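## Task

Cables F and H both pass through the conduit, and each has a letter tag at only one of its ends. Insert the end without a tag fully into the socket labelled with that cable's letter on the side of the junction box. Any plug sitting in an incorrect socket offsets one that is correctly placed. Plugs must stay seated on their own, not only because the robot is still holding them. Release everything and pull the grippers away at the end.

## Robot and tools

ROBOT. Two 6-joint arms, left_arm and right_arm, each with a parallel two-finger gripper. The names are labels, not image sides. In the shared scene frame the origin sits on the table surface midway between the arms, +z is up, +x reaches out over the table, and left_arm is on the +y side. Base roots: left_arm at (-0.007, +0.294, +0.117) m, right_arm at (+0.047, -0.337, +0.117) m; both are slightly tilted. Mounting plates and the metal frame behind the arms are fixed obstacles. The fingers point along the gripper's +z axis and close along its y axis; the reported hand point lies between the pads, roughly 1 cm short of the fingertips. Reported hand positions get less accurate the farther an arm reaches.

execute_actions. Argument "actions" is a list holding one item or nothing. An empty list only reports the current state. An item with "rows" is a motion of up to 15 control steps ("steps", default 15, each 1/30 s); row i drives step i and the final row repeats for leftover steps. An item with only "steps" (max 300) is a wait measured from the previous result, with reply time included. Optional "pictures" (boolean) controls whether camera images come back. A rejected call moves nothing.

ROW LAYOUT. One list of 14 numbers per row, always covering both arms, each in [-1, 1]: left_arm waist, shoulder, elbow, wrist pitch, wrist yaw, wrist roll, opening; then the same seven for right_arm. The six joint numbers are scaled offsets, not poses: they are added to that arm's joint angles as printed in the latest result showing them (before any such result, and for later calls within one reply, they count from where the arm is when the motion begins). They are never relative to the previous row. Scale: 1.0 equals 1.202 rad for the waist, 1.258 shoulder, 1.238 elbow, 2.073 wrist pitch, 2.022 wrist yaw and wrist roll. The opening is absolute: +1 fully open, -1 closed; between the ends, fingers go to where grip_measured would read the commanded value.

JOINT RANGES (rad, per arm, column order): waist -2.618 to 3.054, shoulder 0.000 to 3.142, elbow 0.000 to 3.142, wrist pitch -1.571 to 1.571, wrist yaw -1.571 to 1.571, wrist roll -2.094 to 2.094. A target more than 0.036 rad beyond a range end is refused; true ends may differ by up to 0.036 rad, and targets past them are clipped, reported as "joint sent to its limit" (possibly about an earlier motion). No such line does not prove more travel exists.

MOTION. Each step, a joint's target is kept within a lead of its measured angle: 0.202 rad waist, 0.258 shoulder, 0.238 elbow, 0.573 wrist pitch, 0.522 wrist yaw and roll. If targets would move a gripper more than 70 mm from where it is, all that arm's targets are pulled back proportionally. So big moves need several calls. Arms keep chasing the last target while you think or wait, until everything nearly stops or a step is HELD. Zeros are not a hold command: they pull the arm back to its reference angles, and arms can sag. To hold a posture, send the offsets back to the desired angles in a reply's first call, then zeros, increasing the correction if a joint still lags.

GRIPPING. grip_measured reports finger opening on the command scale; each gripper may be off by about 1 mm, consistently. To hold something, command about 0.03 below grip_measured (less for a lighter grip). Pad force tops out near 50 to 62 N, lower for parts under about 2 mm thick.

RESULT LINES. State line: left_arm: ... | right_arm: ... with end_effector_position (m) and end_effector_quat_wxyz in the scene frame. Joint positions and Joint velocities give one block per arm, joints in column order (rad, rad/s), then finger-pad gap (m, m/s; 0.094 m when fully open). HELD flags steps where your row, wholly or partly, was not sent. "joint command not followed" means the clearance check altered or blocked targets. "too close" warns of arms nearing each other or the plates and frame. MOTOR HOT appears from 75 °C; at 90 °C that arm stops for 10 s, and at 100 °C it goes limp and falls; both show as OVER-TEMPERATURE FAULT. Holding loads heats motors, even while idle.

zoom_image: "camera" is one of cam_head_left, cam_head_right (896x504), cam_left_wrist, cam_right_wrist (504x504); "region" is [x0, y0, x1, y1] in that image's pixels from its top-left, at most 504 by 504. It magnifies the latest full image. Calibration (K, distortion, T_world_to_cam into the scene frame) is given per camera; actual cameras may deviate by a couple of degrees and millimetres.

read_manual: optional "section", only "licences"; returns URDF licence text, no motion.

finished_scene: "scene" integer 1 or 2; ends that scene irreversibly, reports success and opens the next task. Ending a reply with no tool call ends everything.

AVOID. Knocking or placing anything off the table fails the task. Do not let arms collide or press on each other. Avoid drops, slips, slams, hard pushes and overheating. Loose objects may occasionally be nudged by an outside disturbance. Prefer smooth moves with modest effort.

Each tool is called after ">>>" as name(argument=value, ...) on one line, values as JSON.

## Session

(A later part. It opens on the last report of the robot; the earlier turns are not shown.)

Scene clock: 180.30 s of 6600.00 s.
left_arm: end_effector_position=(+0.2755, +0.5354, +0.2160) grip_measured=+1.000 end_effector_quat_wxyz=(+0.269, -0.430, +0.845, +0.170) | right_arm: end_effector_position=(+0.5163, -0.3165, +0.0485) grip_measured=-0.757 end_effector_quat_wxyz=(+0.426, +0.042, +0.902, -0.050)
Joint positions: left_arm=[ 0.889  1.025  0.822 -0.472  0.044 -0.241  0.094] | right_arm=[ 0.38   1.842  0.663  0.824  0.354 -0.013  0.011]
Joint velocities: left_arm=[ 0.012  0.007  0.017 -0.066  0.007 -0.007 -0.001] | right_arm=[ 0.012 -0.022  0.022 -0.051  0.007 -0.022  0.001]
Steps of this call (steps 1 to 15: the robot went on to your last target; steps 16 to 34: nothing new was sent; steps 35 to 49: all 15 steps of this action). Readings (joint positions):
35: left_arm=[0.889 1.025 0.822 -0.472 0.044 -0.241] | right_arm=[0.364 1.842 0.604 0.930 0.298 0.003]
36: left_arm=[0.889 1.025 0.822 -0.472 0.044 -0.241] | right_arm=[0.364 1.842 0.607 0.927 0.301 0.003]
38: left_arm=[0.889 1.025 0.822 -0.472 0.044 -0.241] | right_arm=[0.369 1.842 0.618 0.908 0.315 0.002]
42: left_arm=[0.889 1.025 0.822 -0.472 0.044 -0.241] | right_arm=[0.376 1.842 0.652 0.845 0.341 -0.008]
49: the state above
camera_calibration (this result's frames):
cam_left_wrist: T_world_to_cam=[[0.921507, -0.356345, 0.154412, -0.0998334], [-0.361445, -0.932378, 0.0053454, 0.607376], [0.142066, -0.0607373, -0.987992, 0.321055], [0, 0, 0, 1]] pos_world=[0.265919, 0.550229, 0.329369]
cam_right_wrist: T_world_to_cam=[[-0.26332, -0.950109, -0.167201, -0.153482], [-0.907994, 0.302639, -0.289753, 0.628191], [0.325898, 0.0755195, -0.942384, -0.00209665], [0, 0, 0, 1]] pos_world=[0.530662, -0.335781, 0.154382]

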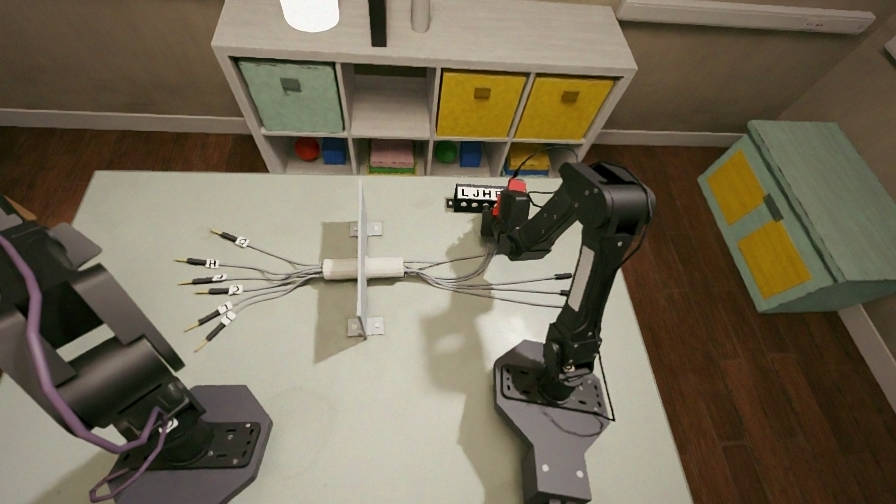

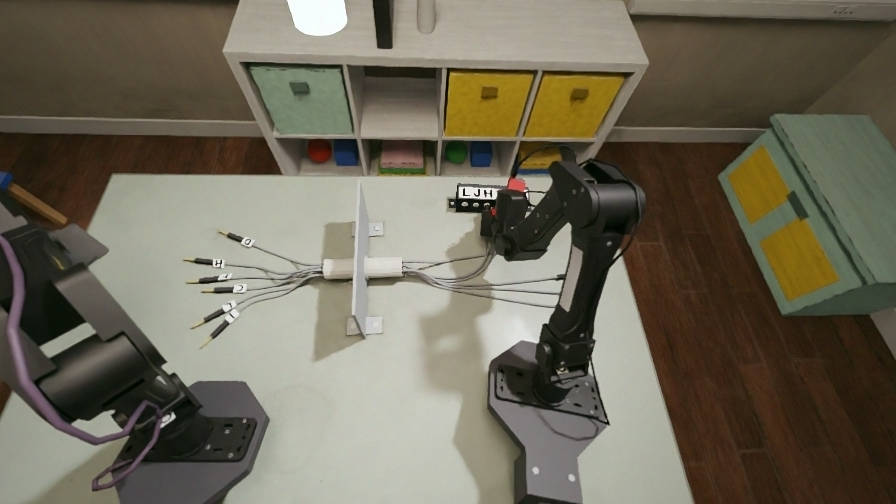

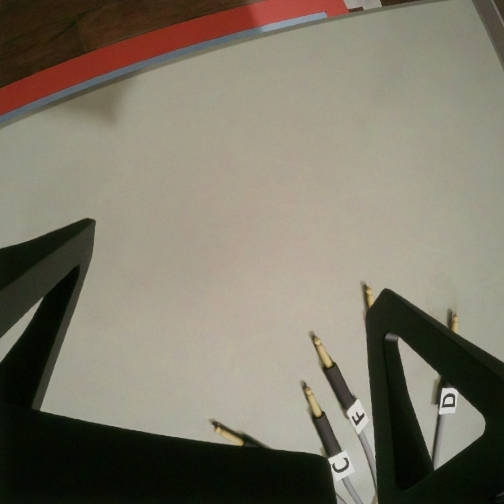

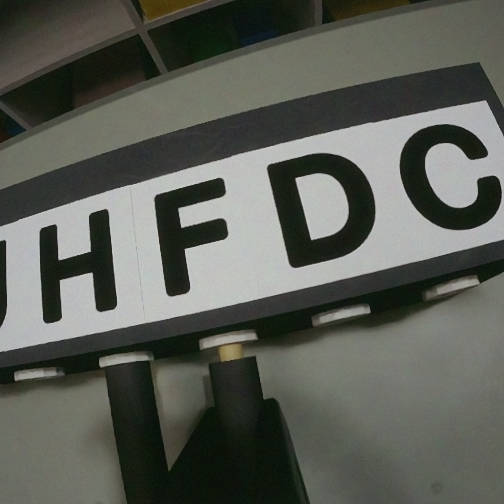

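>>> execute_actions(actions=[{"rows":[[0,0,0,0,0,0,1,-0.02,0,-0.03,0.04,-0.035,0.008,-0.8],[0,0,0,0,0,0,1,-0.02,0,-0.03,0.04,-0.035,0.008,-0.8],[0,0,0,0,0,0,1,-0.02,0,-0.03,0.04,-0.035,0.008,-0.8],[0,0,0,0,0,0,1,-0.02,0,-0.03,0.04,-0.035,0.008,-0.8],[0,0,0,0,0,0,1,-0.02,0,-0.03,0.04,-0.035,0.008,-0.8],[0,0,0,0,0,0,1,-0.02,0,-0.03,0.04,-0.035,0.008,-0.8],[0,0,0,0,0,0,1,-0.02,0,0,0.04,-0.04,0.008,-0.8],[0,0,0,0,0,0,1,-0.02,0,0.03,0.04,-0.045,0.008,-0.8],[0,0,0,0,0,0,1,-0.022,0,0.06,0.04,-0.05,0.008,-0.8],[0,0,0,0,0,0,1,-0.024,0,0.08,0.04,-0.05,0.008,-0.8]],"steps":15}])

Scene clock: 182.37 s of 6600.00 s.
left_arm: end_effector_position=(+0.2755, +0.5354, +0.2160) grip_measured=+1.000 end_effector_quat_wxyz=(+0.269, -0.430, +0.845, +0.170) | right_arm: end_effector_position=(+0.5159, -0.3167, +0.0483) grip_measured=-0.757 end_effector_quat_wxyz=(+0.430, +0.039, +0.901, -0.035)
Joint positions: left_arm=[ 0.889  1.025  0.822 -0.472  0.044 -0.241  0.094] | right_arm=[ 0.363  1.839  0.651  0.84   0.308 -0.015  0.011]
Joint velocities: left_arm=[ 0.007 -0.007 -0.007  0.095 -0.125 -0.022  0.001] | right_arm=[-0.002 -0.002  0.012  0.051  0.022  0.022 -0.001]
Steps of this call (steps 1 to 15: the robot went on to your last target; steps 16 to 47: nothing new was sent; steps 48 to 62: all 15 steps of this action). Readings (joint positions):
48: left_arm=[0.889 1.025 0.822 -0.472 0.044 -0.241] | right_arm=[0.381 1.841 0.654 0.829 0.352 -0.015]
49: left_arm=[0.889 1.025 0.822 -0.472 0.044 -0.241] | right_arm=[0.376 1.841 0.649 0.842 0.338 -0.015]
51: left_arm=[0.889 1.025 0.822 -0.472 0.044 -0.241] | right_arm=[0.368 1.841 0.644 0.851 0.318 -0.015]
55: left_arm=[0.889 1.025 0.822 -0.472 0.044 -0.241] | right_arm=[0.363 1.841 0.644 0.856 0.305 -0.015]
62: the state above
camera_calibration (this result's frames):
cam_left_wrist: T_world_to_cam=[[0.921507, -0.356345, 0.154412, -0.0998334], [-0.361445, -0.932378, 0.0053454, 0.607376], [0.142066, -0.0607373, -0.987992, 0.321055], [0, 0, 0, 1]] pos_world=[0.265919, 0.550229, 0.329369]
cam_right_wrist: T_world_to_cam=[[-0.244083, -0.950698, -0.191301, -0.162833], [-0.91141, 0.292282, -0.28966, 0.626278], [0.331293, 0.103653, -0.937817, 0.00380832], [0, 0, 0, 1]] pos_world=[0.529789, -0.33825, 0.153829]

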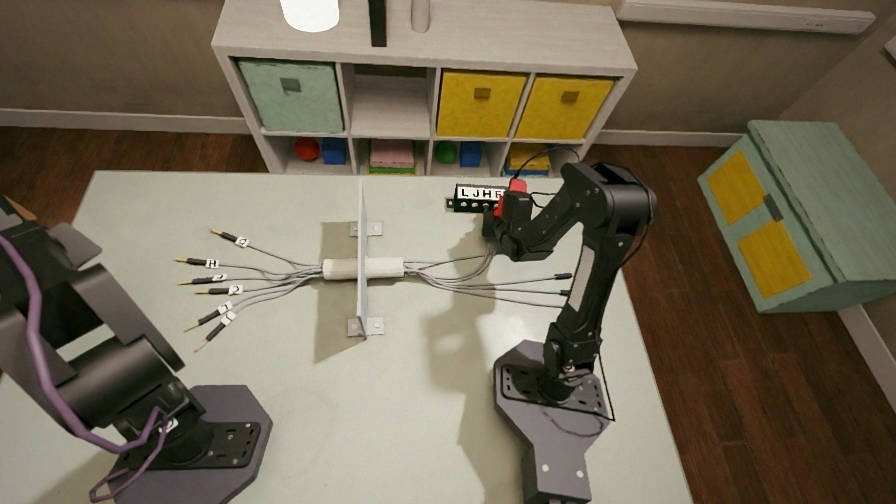

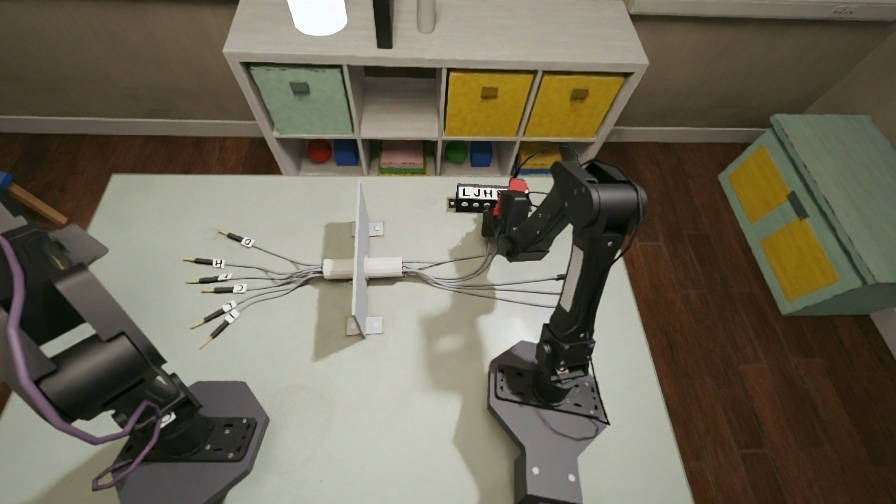

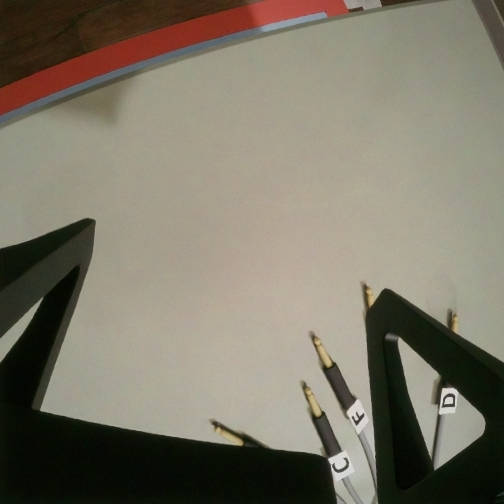

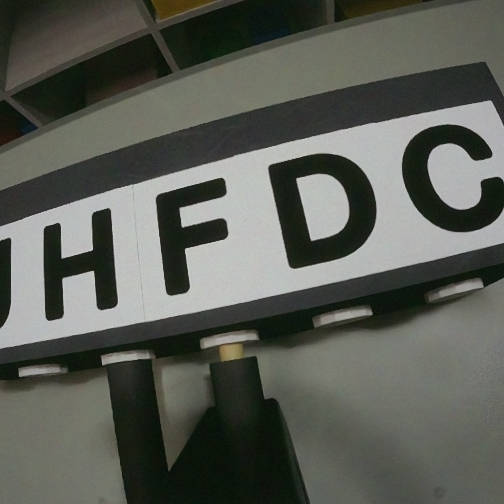

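>>> execute_actions(actions=[{"rows":[[0,0,0,0,0,0,1,0,0,0,0,0,0,-0.62],[0,0,0,0,0,0,1,0,0,0,0,0,0,-0.62],[0,0,0,0,0,0,1,0,0,0,0,0,0,-0.62],[0,0,0,0,0,0,1,0,0,-0.03,0.015,-0.005,0,-0.62],[0,0,0,0,0,0,1,0,0,-0.05,0.03,-0.005,0.005,-0.62],[0,0,0,0,0,0,1,0.003,0,-0.06,0.045,-0.005,0.008,-0.62],[0,0,0,0,0,0,1,0.005,0,-0.06,0.05,-0.005,0.008,-0.62],[0,0,0,0,0,0,1,0.005,0,-0.06,0.05,-0.005,0.008,-0.62],[0,0,0,0,0,0,1,0.005,0,-0.06,0.05,-0.005,0.008,-0.62],[0,0,0,0,0,0,1,0.005,0,-0.06,0.05,-0.005,0.008,-0.62],[0,0,0,0,0,0,1,0.005,0,-0.06,0.05,-0.005,0.008,-0.62],[0,0,0,0,0,0,1,0.005,0,-0.06,0.05,-0.005,0.008,-0.72],[0,0,0,0,0,0,1,0.005,0,-0.06,0.05,-0.005,0.008,-0.81]],"steps":15}])

Scene clock: 184.63 s of 6600.00 s.
left_arm: end_effector_position=(+0.2755, +0.5354, +0.2160) grip_measured=+1.000 end_effector_quat_wxyz=(+0.269, -0.430, +0.845, +0.170) | right_arm: end_effector_position=(+0.5026, -0.3158, +0.0453) grip_measured=-0.764 end_effector_quat_wxyz=(+0.433, +0.040, +0.900, -0.028)
Joint positions: left_arm=[ 0.889  1.025  0.822 -0.472  0.044 -0.241  0.094] | right_arm=[ 0.364  1.839  0.592  0.906  0.297 -0.008  0.011]
Joint velocities: left_arm=[-0.007  0.007 -0.012 -0.007 -0.051  0.066  0.001] | right_arm=[ 0.012 -0.002  0.007 -0.022  0.022 -0.007 -0.   ]
Steps of this call (steps 1 to 15: the robot went on to your last target; steps 16 to 53: nothing new was sent; steps 54 to 68: all 15 steps of this action). Readings (joint positions):
54: left_arm=[0.889 1.025 0.822 -0.472 0.044 -0.241] | right_arm=[0.363 1.839 0.649 0.839 0.309 -0.015]
55: left_arm=[0.889 1.025 0.822 -0.472 0.044 -0.241] | right_arm=[0.363 1.839 0.649 0.839 0.309 -0.015]
57: left_arm=[0.889 1.025 0.822 -0.472 0.044 -0.241] | right_arm=[0.363 1.839 0.647 0.841 0.308 -0.015]
61: left_arm=[0.889 1.025 0.822 -0.472 0.044 -0.241] | right_arm=[0.363 1.839 0.605 0.888 0.305 -0.011]
68: the state above
camera_calibration (this result's frames):
cam_left_wrist: T_world_to_cam=[[0.921507, -0.356345, 0.154412, -0.0998334], [-0.361445, -0.932378, 0.0053454, 0.607376], [0.142066, -0.0607373, -0.987992, 0.321055], [0, 0, 0, 1]] pos_world=[0.265919, 0.550229, 0.329369]
cam_right_wrist: T_world_to_cam=[[-0.238694, -0.949109, -0.20547, -0.167317], [-0.910524, 0.292295, -0.292421, 0.612746], [0.337597, 0.117287, -0.933955, 0.00629086], [0, 0, 0, 1]] pos_world=[0.515859, -0.338643, 0.150676]

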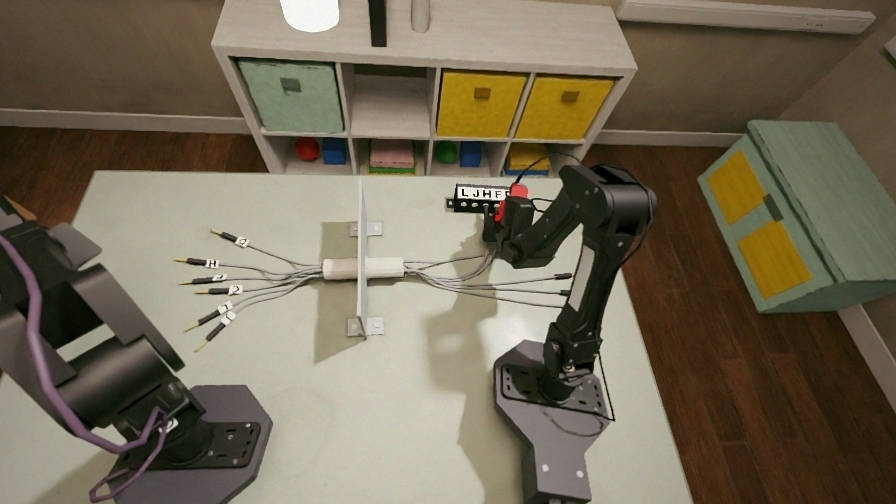

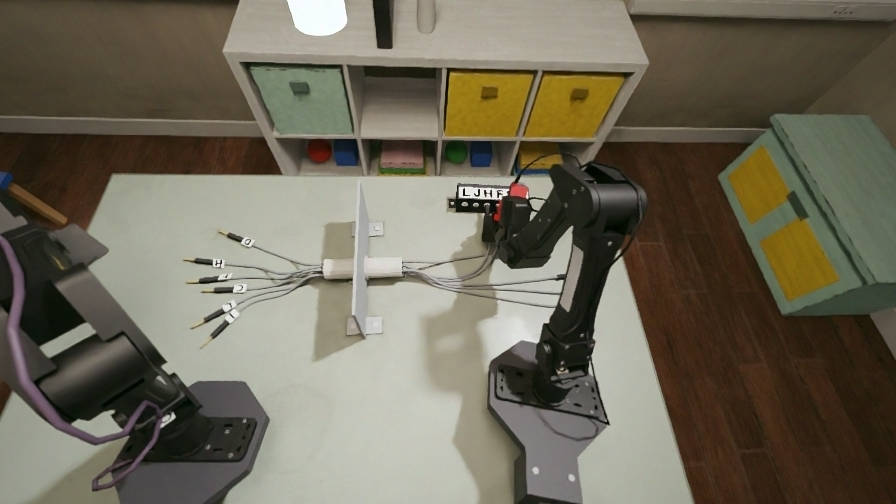

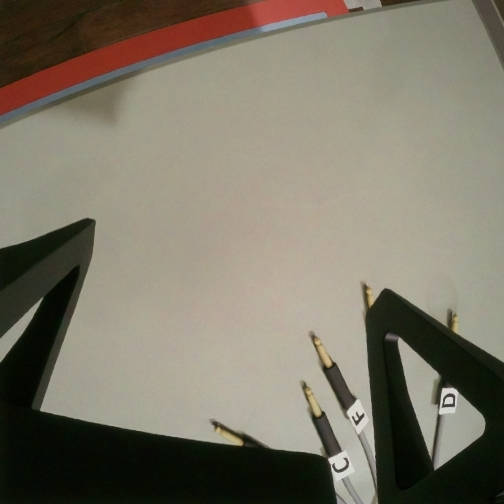

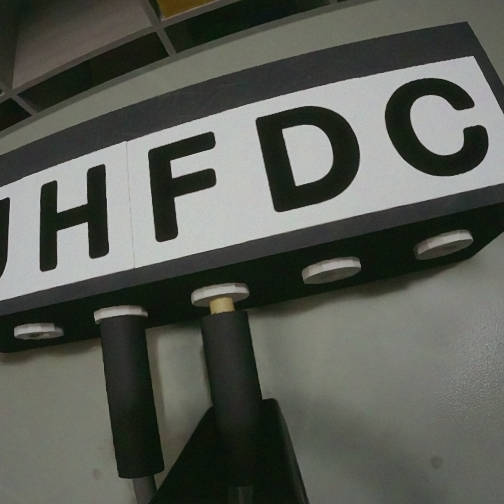

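>>> execute_actions(actions=[{"rows":[[0,0,0,0,0,0,1,0,0,0.02,0,0,0,-0.84],[0,0,0,0,0,0,1,0,0,0.04,0,0,0,-0.84],[0,0,0,0,0,0,1,0,0,0.055,0,0,0,-0.84],[0,0,0,0,0,0,1,0,0,0.07,0,0,0,-0.84],[0,0,0,0,0,0,1,0,0,0.085,0,0,0,-0.84],[0,0,0,0,0,0,1,0,0,0.1,0,0,0,-0.84],[0,0,0,0,0,0,1,0,0,0.115,0,0,0,-0.84],[0,0,0,0,0,0,1,0,0,0.13,0,0,0,-0.84]],"steps":15}])

Scene clock: 186.20 s of 6600.00 s.
left_arm: end_effector_position=(+0.2755, +0.5354, +0.2160) grip_measured=+1.000 end_effector_quat_wxyz=(+0.269, -0.430, +0.845, +0.170) | right_arm: end_effector_position=(+0.5048, -0.3159, +0.0449) grip_measured=-0.764 end_effector_quat_wxyz=(+0.418, +0.040, +0.906, -0.044)
Joint positions: left_arm=[ 0.889  1.025  0.822 -0.472  0.044 -0.241  0.094] | right_arm=[ 0.379  1.828  0.625  0.827  0.342 -0.007  0.011]
Joint velocities: left_arm=[-0.002 -0.002 -0.007  0.022 -0.022  0.007 -0.   ] | right_arm=[-0.007 -0.007 -0.007 -0.051  0.037 -0.022 -0.   ]
Steps of this call (steps 1 to 15: the robot went on to your last target; steps 16 to 32: nothing new was sent; steps 33 to 47: all 15 steps of this action). Readings (joint positions):
33: left_arm=[0.889 1.025 0.822 -0.472 0.044 -0.241] | right_arm=[0.364 1.839 0.592 0.904 0.297 -0.007]
34: left_arm=[0.889 1.025 0.822 -0.472 0.044 -0.241] | right_arm=[0.364 1.839 0.594 0.903 0.297 -0.007]
36: left_arm=[0.889 1.025 0.822 -0.472 0.044 -0.241] | right_arm=[0.364 1.839 0.599 0.893 0.300 -0.007]
40: left_arm=[0.889 1.025 0.822 -0.472 0.044 -0.241] | right_arm=[0.371 1.837 0.612 0.870 0.320 -0.007]
47: the state above
camera_calibration (this result's frames):
cam_left_wrist: T_world_to_cam=[[0.921507, -0.356345, 0.154412, -0.0998334], [-0.361445, -0.932378, 0.0053454, 0.607376], [0.142066, -0.0607373, -0.987992, 0.321055], [0, 0, 0, 1]] pos_world=[0.265919, 0.550229, 0.329369]
cam_right_wrist: T_world_to_cam=[[-0.258564, -0.95069, -0.171267, -0.158971], [-0.915669, 0.29769, -0.270057, 0.617975], [0.307725, 0.0869967, -0.94749, 0.0112585], [0, 0, 0, 1]] pos_world=[0.521292, -0.336076, 0.150329]

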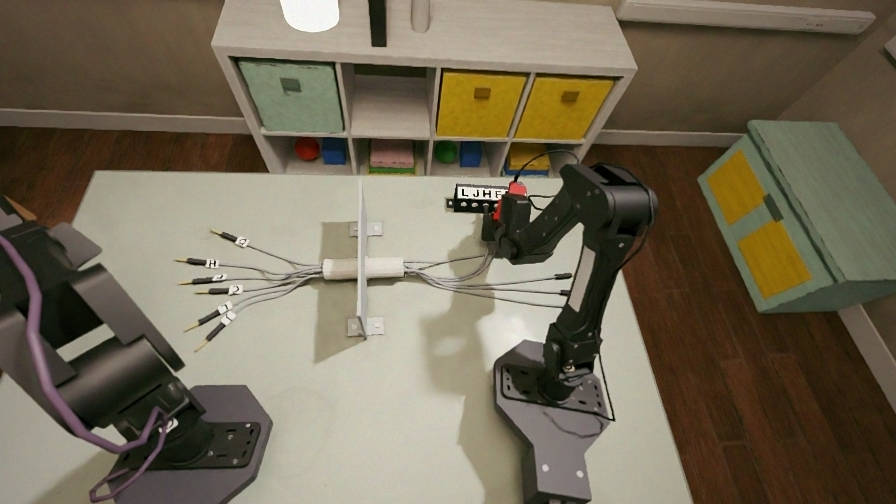

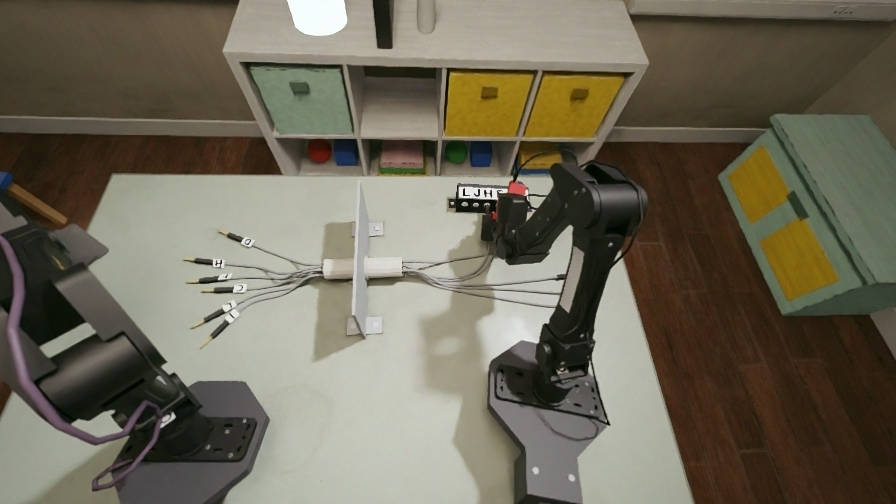

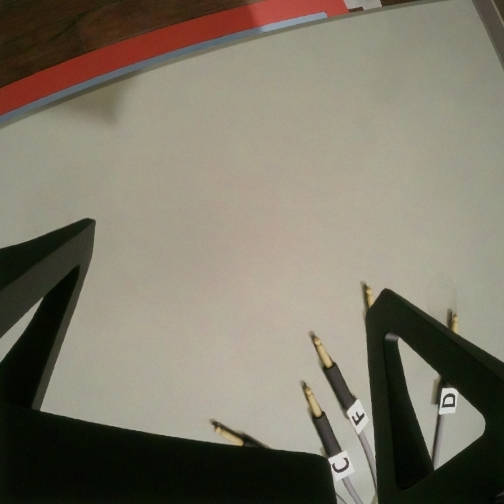

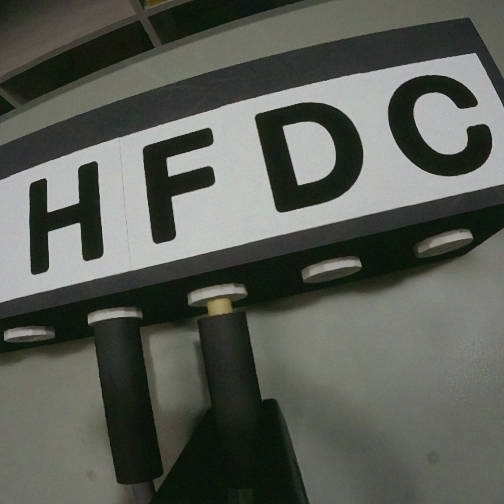

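>>> execute_actions(actions=[{"rows":[[0,0,0,0,0,0,1,-0.01,0.01,0.06,0.04,-0.02,0,-0.86],[0,0,0,0,0,0,1,-0.015,0.015,0.08,0.05,-0.03,0,-0.86],[0,0,0,0,0,0,1,-0.02,0.018,0.09,0.06,-0.035,0,-0.86],[0,0,0,0,0,0,1,-0.02,0.018,0.1,0.06,-0.04,0,-0.86],[0,0,0,0,0,0,1,-0.02,0.018,0.115,0.065,-0.045,0,-0.86],[0,0,0,0,0,0,1,-0.02,0.018,0.13,0.07,-0.05,0,-0.86],[0,0,0,0,0,0,1,-0.02,0.018,0.145,0.075,-0.055,0,-0.86]],"steps":15}])

Scene clock: 187.83 s of 6600.00 s.
left_arm: end_effector_position=(+0.2755, +0.5354, +0.2160) grip_measured=+1.000 end_effector_quat_wxyz=(+0.269, -0.430, +0.845, +0.170) | right_arm: end_effector_position=(+0.5054, -0.3156, +0.0452) grip_measured=-0.764 end_effector_quat_wxyz=(+0.418, +0.040, +0.906, -0.044)
Joint positions: left_arm=[ 0.889  1.025  0.822 -0.472  0.044 -0.241  0.094] | right_arm=[ 0.38   1.828  0.628  0.825  0.343 -0.007  0.011]
Joint velocities: left_arm=[-0.032 -0.012 -0.002 -0.007  0.022  0.037 -0.001] | right_arm=[-0.002 -0.007 -0.012 -0.037 -0.037  0.022 -0.001]
Steps of this call (steps 1 to 15: the robot went on to your last target; steps 16 to 34: nothing new was sent; steps 35 to 49: all 15 steps of this action). Readings (joint positions):
35: left_arm=[0.889 1.025 0.822 -0.472 0.044 -0.241] | right_arm=[0.380 1.828 0.626 0.824 0.344 -0.007]
36: left_arm=[0.889 1.025 0.822 -0.472 0.044 -0.241] | right_arm=[0.380 1.828 0.626 0.824 0.344 -0.007]
38: left_arm=[0.889 1.025 0.822 -0.472 0.044 -0.241] | right_arm=[0.380 1.828 0.626 0.825 0.344 -0.007]
42: left_arm=[0.889 1.025 0.822 -0.472 0.044 -0.241] | right_arm=[0.380 1.828 0.628 0.825 0.343 -0.007]
49: the state above
camera_calibration (this result's frames):
cam_left_wrist: T_world_to_cam=[[0.921507, -0.356345, 0.154412, -0.0998334], [-0.361445, -0.932378, 0.0053454, 0.607376], [0.142066, -0.0607373, -0.987992, 0.321055], [0, 0, 0, 1]] pos_world=[0.265919, 0.550229, 0.329369]
cam_right_wrist: T_world_to_cam=[[-0.258638, -0.950745, -0.170853, -0.158488], [-0.915501, 0.297684, -0.270632, 0.61843], [0.308162, 0.0864201, -0.9474, 0.0109561], [0, 0, 0, 1]] pos_world=[0.521806, -0.335725, 0.150669]

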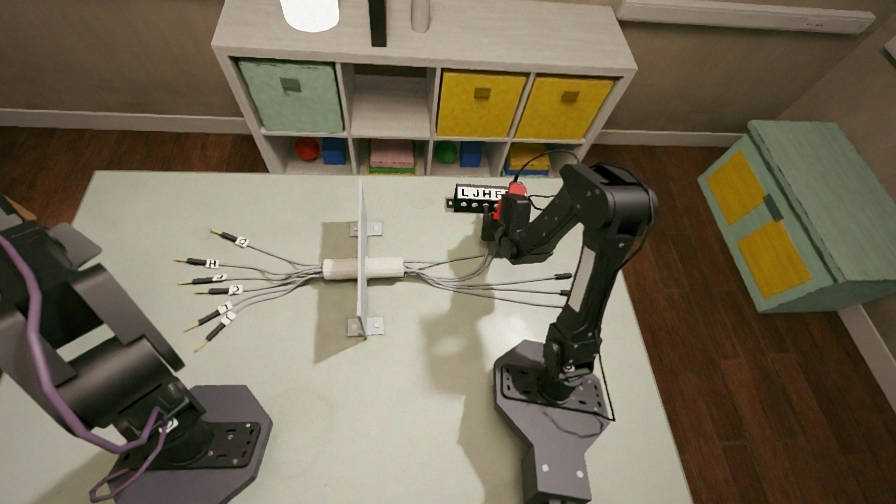

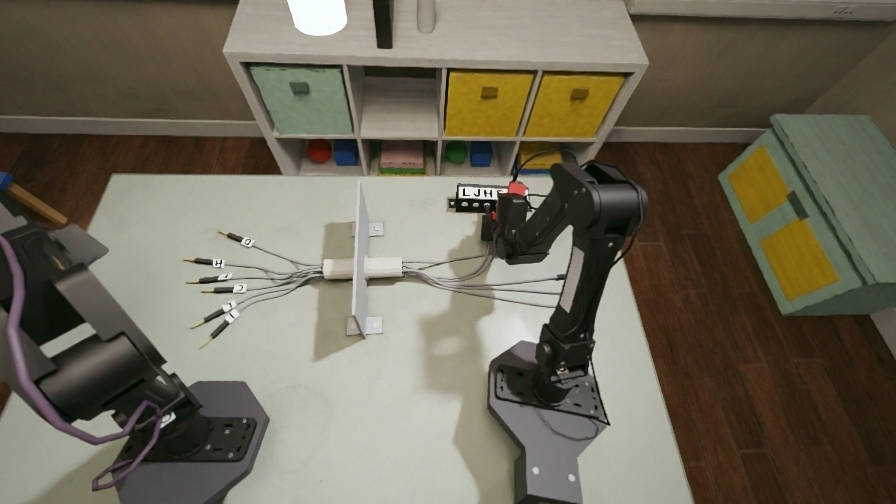

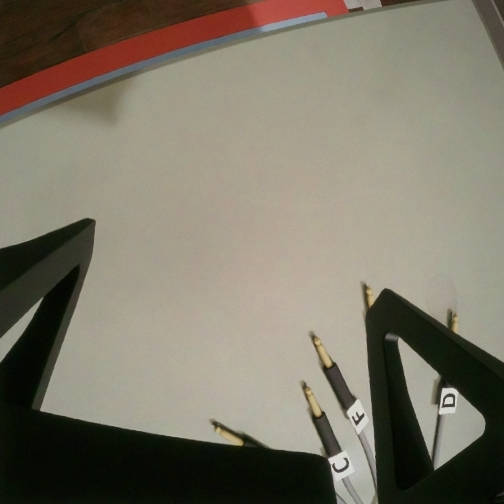

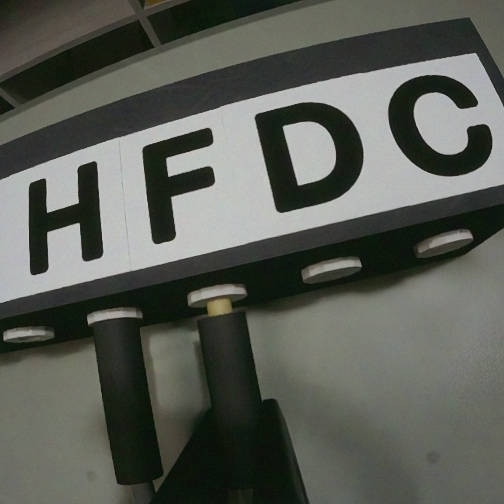

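>>> zoom_image(camera="cam_head_left", region=[380,170,620,330])

Region (380, 170, 620, 330) of cam_head_left's 896x504 image, scaled by 2.100, with more detail than that image has.

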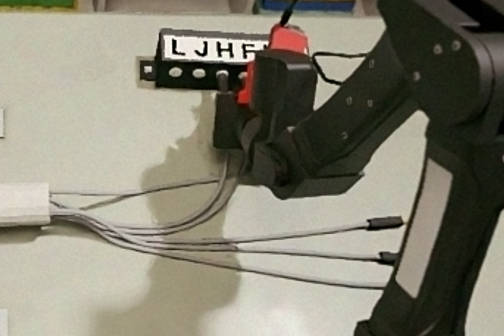

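>>> execute_actions(actions=[{"rows":[[0,0,0,0,0,0,1,-0.012,0,-0.03,0.03,-0.02,0,-0.84],[0,0,0,0,0,0,1,-0.014,0,-0.05,0.04,-0.024,0,-0.84],[0,0,0,0,0,0,1,-0.012,-0.005,-0.065,0.05,-0.022,0,-0.84]],"steps":15}])

Scene clock: 191.00 s of 6600.00 s.
left_arm: end_effector_position=(+0.2755, +0.5354, +0.2160) grip_measured=+1.000 end_effector_quat_wxyz=(+0.269, -0.430, +0.845, +0.170) | right_arm: end_effector_position=(+0.4960, -0.3150, +0.0445) grip_measured=-0.764 end_effector_quat_wxyz=(+0.427, +0.038, +0.903, -0.031)
Joint positions: left_arm=[ 0.889  1.025  0.822 -0.472  0.044 -0.241  0.094] | right_arm=[ 0.371  1.827  0.573  0.896  0.308 -0.007  0.011]
Joint velocities: left_arm=[-0.012  0.002  0.002  0.022  0.051 -0.037  0.   ] | right_arm=[-0.012 -0.027 -0.002 -0.022  0.051  0.022 -0.001]
Steps of this call (steps 1 to 15: the robot went on to your last target; steps 16 to 80: nothing new was sent; steps 81 to 95: all 15 steps of this action). Readings (joint positions):
81: left_arm=[0.889 1.025 0.822 -0.472 0.044 -0.241] | right_arm=[0.380 1.827 0.617 0.831 0.342 -0.007]
82: left_arm=[0.889 1.025 0.822 -0.472 0.044 -0.241] | right_arm=[0.378 1.827 0.610 0.847 0.333 -0.007]
84: left_arm=[0.889 1.025 0.822 -0.472 0.044 -0.241] | right_arm=[0.374 1.827 0.590 0.873 0.319 -0.007]
88: left_arm=[0.889 1.025 0.822 -0.472 0.044 -0.241] | right_arm=[0.372 1.827 0.575 0.894 0.310 -0.007]
95: the state above
camera_calibration (this result's frames):
cam_left_wrist: T_world_to_cam=[[0.921507, -0.356345, 0.154412, -0.0998334], [-0.361445, -0.932378, 0.0053454, 0.607376], [0.142066, -0.0607373, -0.987992, 0.321055], [0, 0, 0, 1]] pos_world=[0.265919, 0.550229, 0.329369]
cam_right_wrist: T_world_to_cam=[[-0.240892, -0.950445, -0.196534, -0.168031], [-0.914761, 0.290008, -0.28126, 0.607091], [0.324318, 0.112028, -0.939291, 0.0128114], [0, 0, 0, 1]] pos_world=[0.510711, -0.3372, 0.14976]

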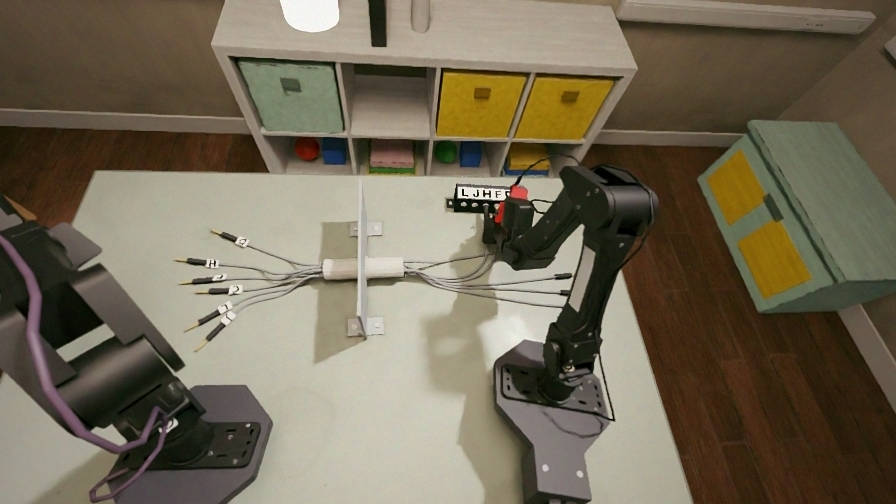

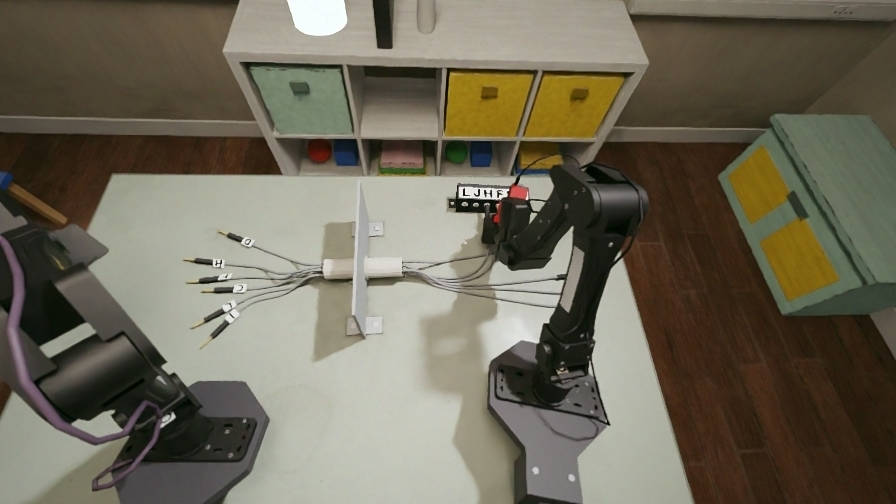

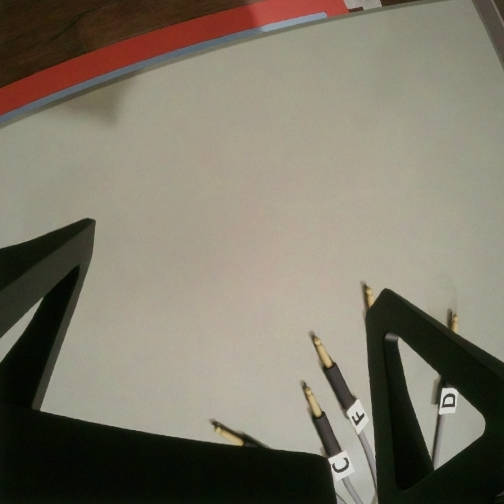

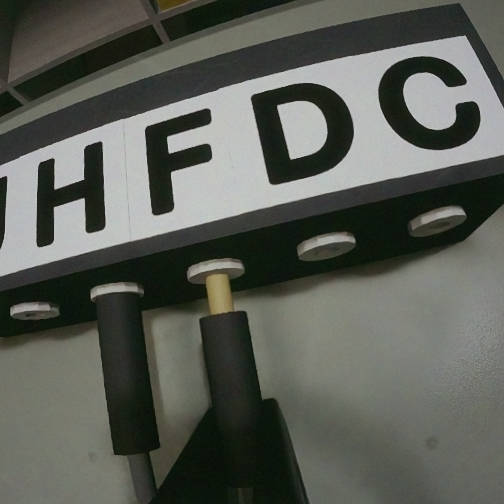

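>>> execute_actions(actions=[{"rows":[[0,0,0,0,0,0,1,-0.008,0,0.03,-0.005,-0.004,0,-0.84],[0,0,0,0,0,0,1,-0.014,0,0.05,-0.012,-0.008,0,-0.84],[0,0,0,0,0,0,1,-0.02,0,0.07,-0.019,-0.012,0,-0.84],[0,0,0,0,0,0,1,-0.025,0,0.09,-0.025,-0.016,0,-0.84],[0,0,0,0,0,0,1,-0.03,0,0.11,-0.03,-0.02,0,-0.84],[0,0,0,0,0,0,1,-0.035,0,0.125,-0.03,-0.025,0,-0.84],[0,0,0,0,0,0,1,-0.04,0,0.14,-0.03,-0.03,0,-0.84]],"steps":15}])

Scene clock: 192.50 s of 6600.00 s.
left_arm: end_effector_position=(+0.2755, +0.5354, +0.2160) grip_measured=+1.000 end_effector_quat_wxyz=(+0.269, -0.430, +0.845, +0.170) | right_arm: end_effector_position=(+0.4990, -0.3157, +0.0433) grip_measured=-0.764 end_effector_quat_wxyz=(+0.402, +0.033, +0.915, -0.035)
Joint positions: left_arm=[ 0.889  1.025  0.822 -0.472  0.044 -0.241  0.094] | right_arm=[ 0.369  1.798  0.62   0.764  0.311 -0.007  0.011]
Joint velocities: left_arm=[ 0.007 -0.017 -0.027 -0.022 -0.007 -0.022  0.001] | right_arm=[ 0.002 -0.017  0.012 -0.139  0.037  0.007  0.001]
Steps of this call (steps 1 to 15: the robot went on to your last target; steps 16 to 30: nothing new was sent; steps 31 to 45: all 15 steps of this action). Readings (joint positions):
31: left_arm=[0.889 1.025 0.822 -0.472 0.044 -0.241] | right_arm=[0.371 1.827 0.575 0.895 0.308 -0.007]
32: left_arm=[0.889 1.025 0.822 -0.472 0.044 -0.241] | right_arm=[0.370 1.827 0.579 0.888 0.308 -0.007]
34: left_arm=[0.889 1.025 0.822 -0.472 0.044 -0.241] | right_arm=[0.370 1.826 0.586 0.874 0.310 -0.007]
38: left_arm=[0.889 1.025 0.822 -0.472 0.044 -0.241] | right_arm=[0.369 1.809 0.606 0.811 0.310 -0.007]
45: the state above
camera_calibration (this result's frames):
cam_left_wrist: T_world_to_cam=[[0.921507, -0.356345, 0.154412, -0.0998334], [-0.361445, -0.932378, 0.0053454, 0.607376], [0.142066, -0.0607373, -0.987992, 0.321055], [0, 0, 0, 1]] pos_world=[0.265919, 0.550229, 0.329369]
cam_right_wrist: T_world_to_cam=[[-0.245577, -0.953707, -0.173593, -0.167892], [-0.930778, 0.282016, -0.232633, 0.61309], [0.27082, 0.104448, -0.956947, 0.0358876], [0, 0, 0, 1]] pos_world=[0.519702, -0.33677, 0.147823]

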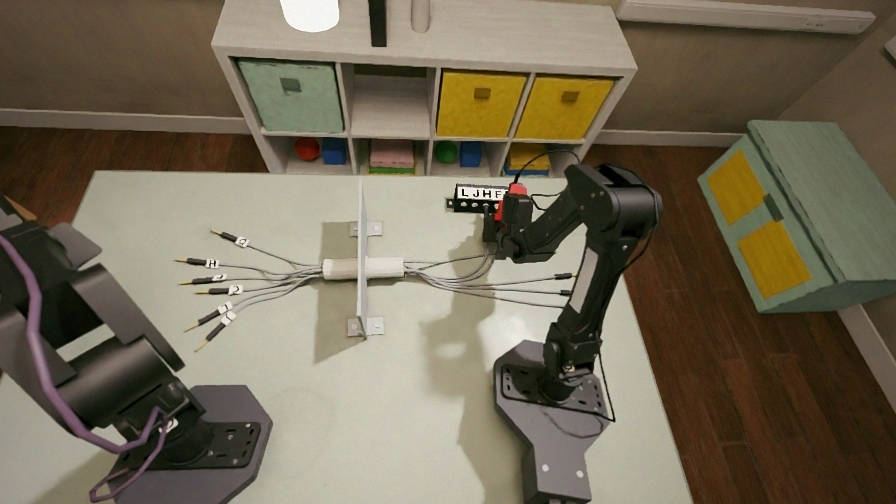

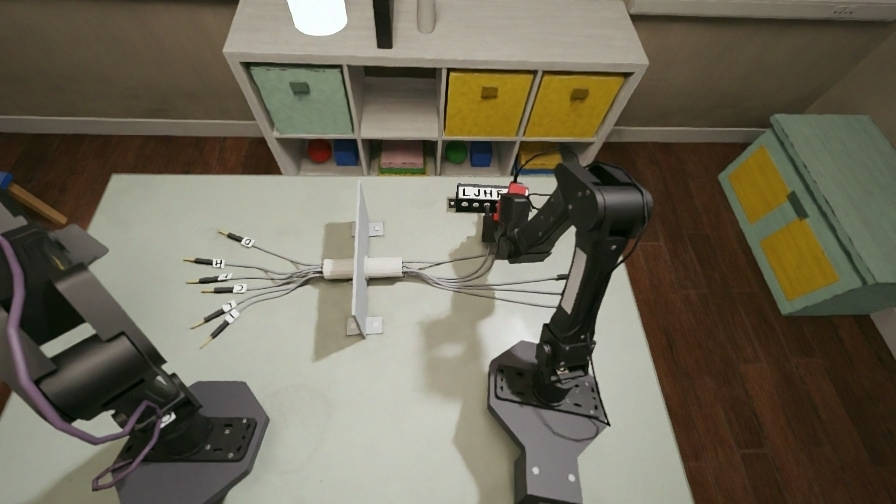

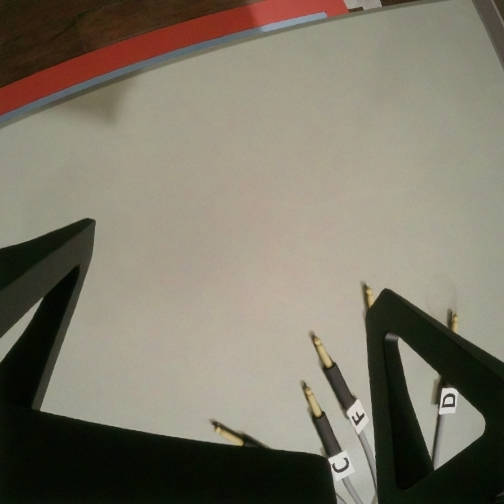

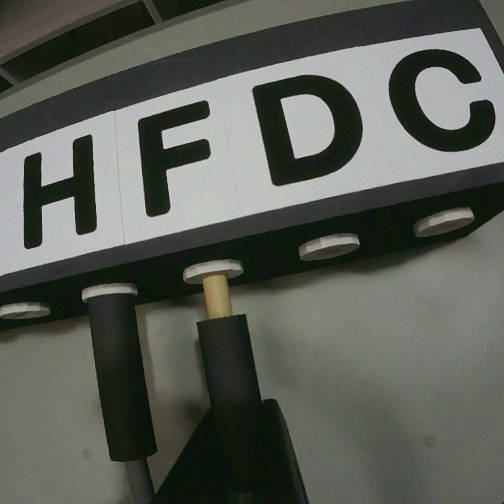

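>>> execute_actions(actions=[{"rows":[[0,0,0,0,0,0,1,0,0.02,-0.04,0.05,0,0,-0.82],[0,0,0,0,0,0,1,0,0.03,-0.06,0.07,0,0,-0.82],[0,0,0,0,0,0,1,0,0.03,-0.06,0.075,0,0,-0.82],[0,0,0,0,0,0,1,0,0.03,-0.06,0.075,0,0,-0.82],[0,0,0,0,0,0,1,0,0.03,-0.06,0.075,0,0,-0.82],[0,0,0,0,0,0,1,0,0.03,-0.06,0.075,0,0,-0.82],[0,0,0,0,0,0,1,0,0.03,-0.06,0.075,0,0,-0.82]],"steps":15}])

Scene clock: 194.53 s of 6600.00 s.
left_arm: end_effector_position=(+0.2755, +0.5354, +0.2160) grip_measured=+1.000 end_effector_quat_wxyz=(+0.269, -0.430, +0.845, +0.170) | right_arm: end_effector_position=(+0.4964, -0.3149, +0.0436) grip_measured=-0.764 end_effector_quat_wxyz=(+0.425, +0.038, +0.904, -0.031)
Joint positions: left_arm=[ 0.889  1.025  0.822 -0.472  0.044 -0.241  0.094] | right_arm=[ 0.371  1.829  0.578  0.891  0.308 -0.007  0.011]
Joint velocities: left_arm=[-0.007  0.002  0.012 -0.037 -0.037 -0.066  0.   ] | right_arm=[ 0.012  0.017 -0.007 -0.022 -0.022  0.007 -0.   ]
Steps of this call (steps 1 to 15: the robot went on to your last target; steps 16 to 46: nothing new was sent; steps 47 to 61: all 15 steps of this action). Readings (joint positions):
47: left_arm=[0.889 1.025 0.822 -0.472 0.044 -0.241] | right_arm=[0.371 1.796 0.610 0.769 0.313 -0.007]
48: left_arm=[0.889 1.025 0.822 -0.472 0.044 -0.241] | right_arm=[0.371 1.801 0.600 0.799 0.309 -0.007]
50: left_arm=[0.889 1.025 0.822 -0.472 0.044 -0.241] | right_arm=[0.371 1.816 0.588 0.848 0.309 -0.007]
54: left_arm=[0.889 1.025 0.822 -0.472 0.044 -0.241] | right_arm=[0.371 1.826 0.580 0.883 0.308 -0.007]
61: the state above
camera_calibration (this result's frames):
cam_left_wrist: T_world_to_cam=[[0.921507, -0.356345, 0.154412, -0.0998334], [-0.361445, -0.932378, 0.0053454, 0.607376], [0.142066, -0.0607373, -0.987992, 0.321055], [0, 0, 0, 1]] pos_world=[0.265919, 0.550229, 0.329369]
cam_right_wrist: T_world_to_cam=[[-0.241548, -0.950505, -0.195435, -0.167794], [-0.915702, 0.28992, -0.278273, 0.607549], [0.32116, 0.111744, -0.940409, 0.0133786], [0, 0, 0, 1]] pos_world=[0.511507, -0.337125, 0.148853]

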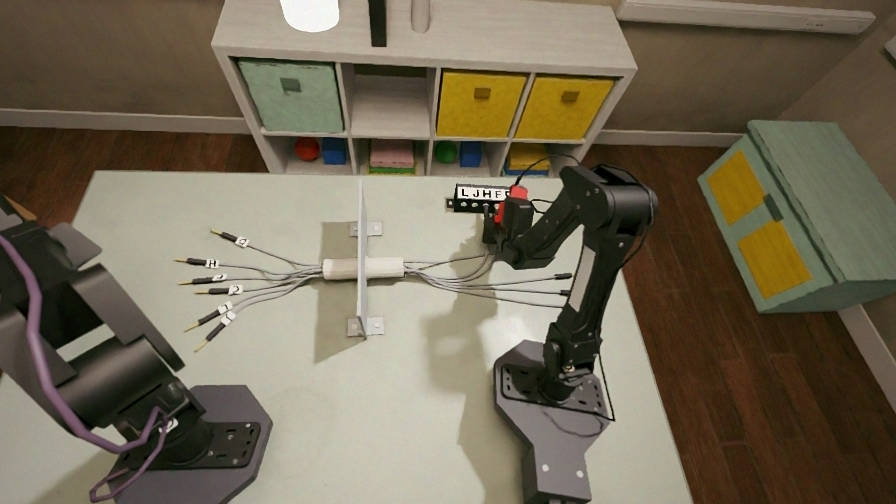

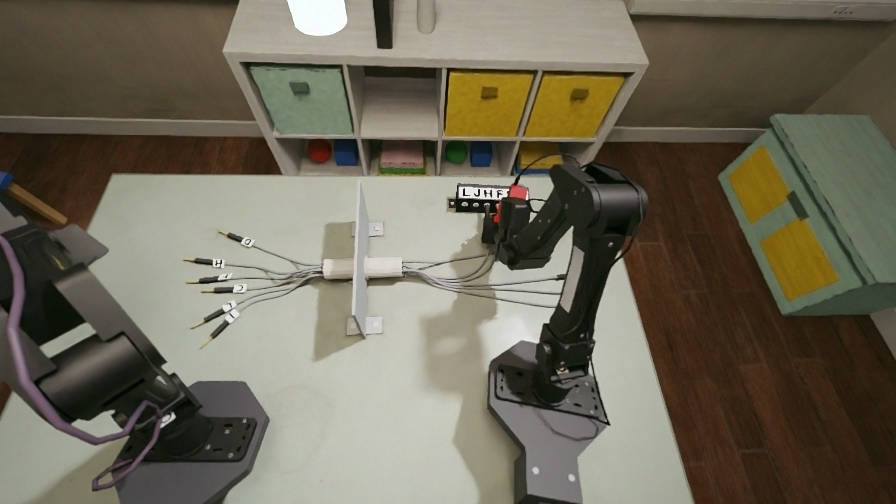

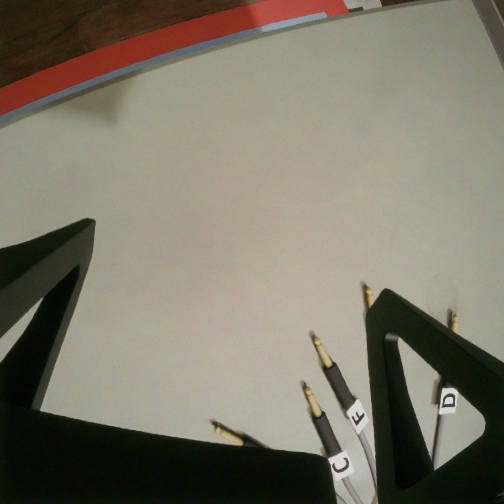

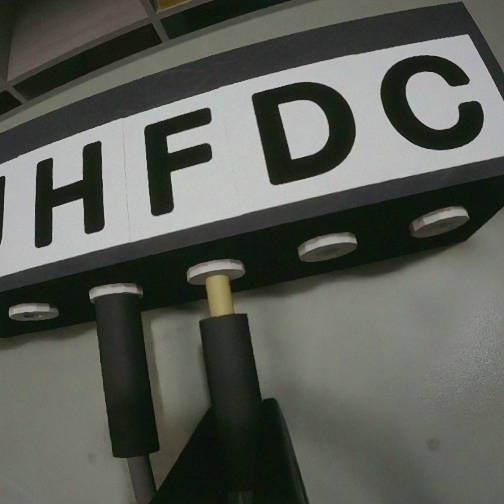

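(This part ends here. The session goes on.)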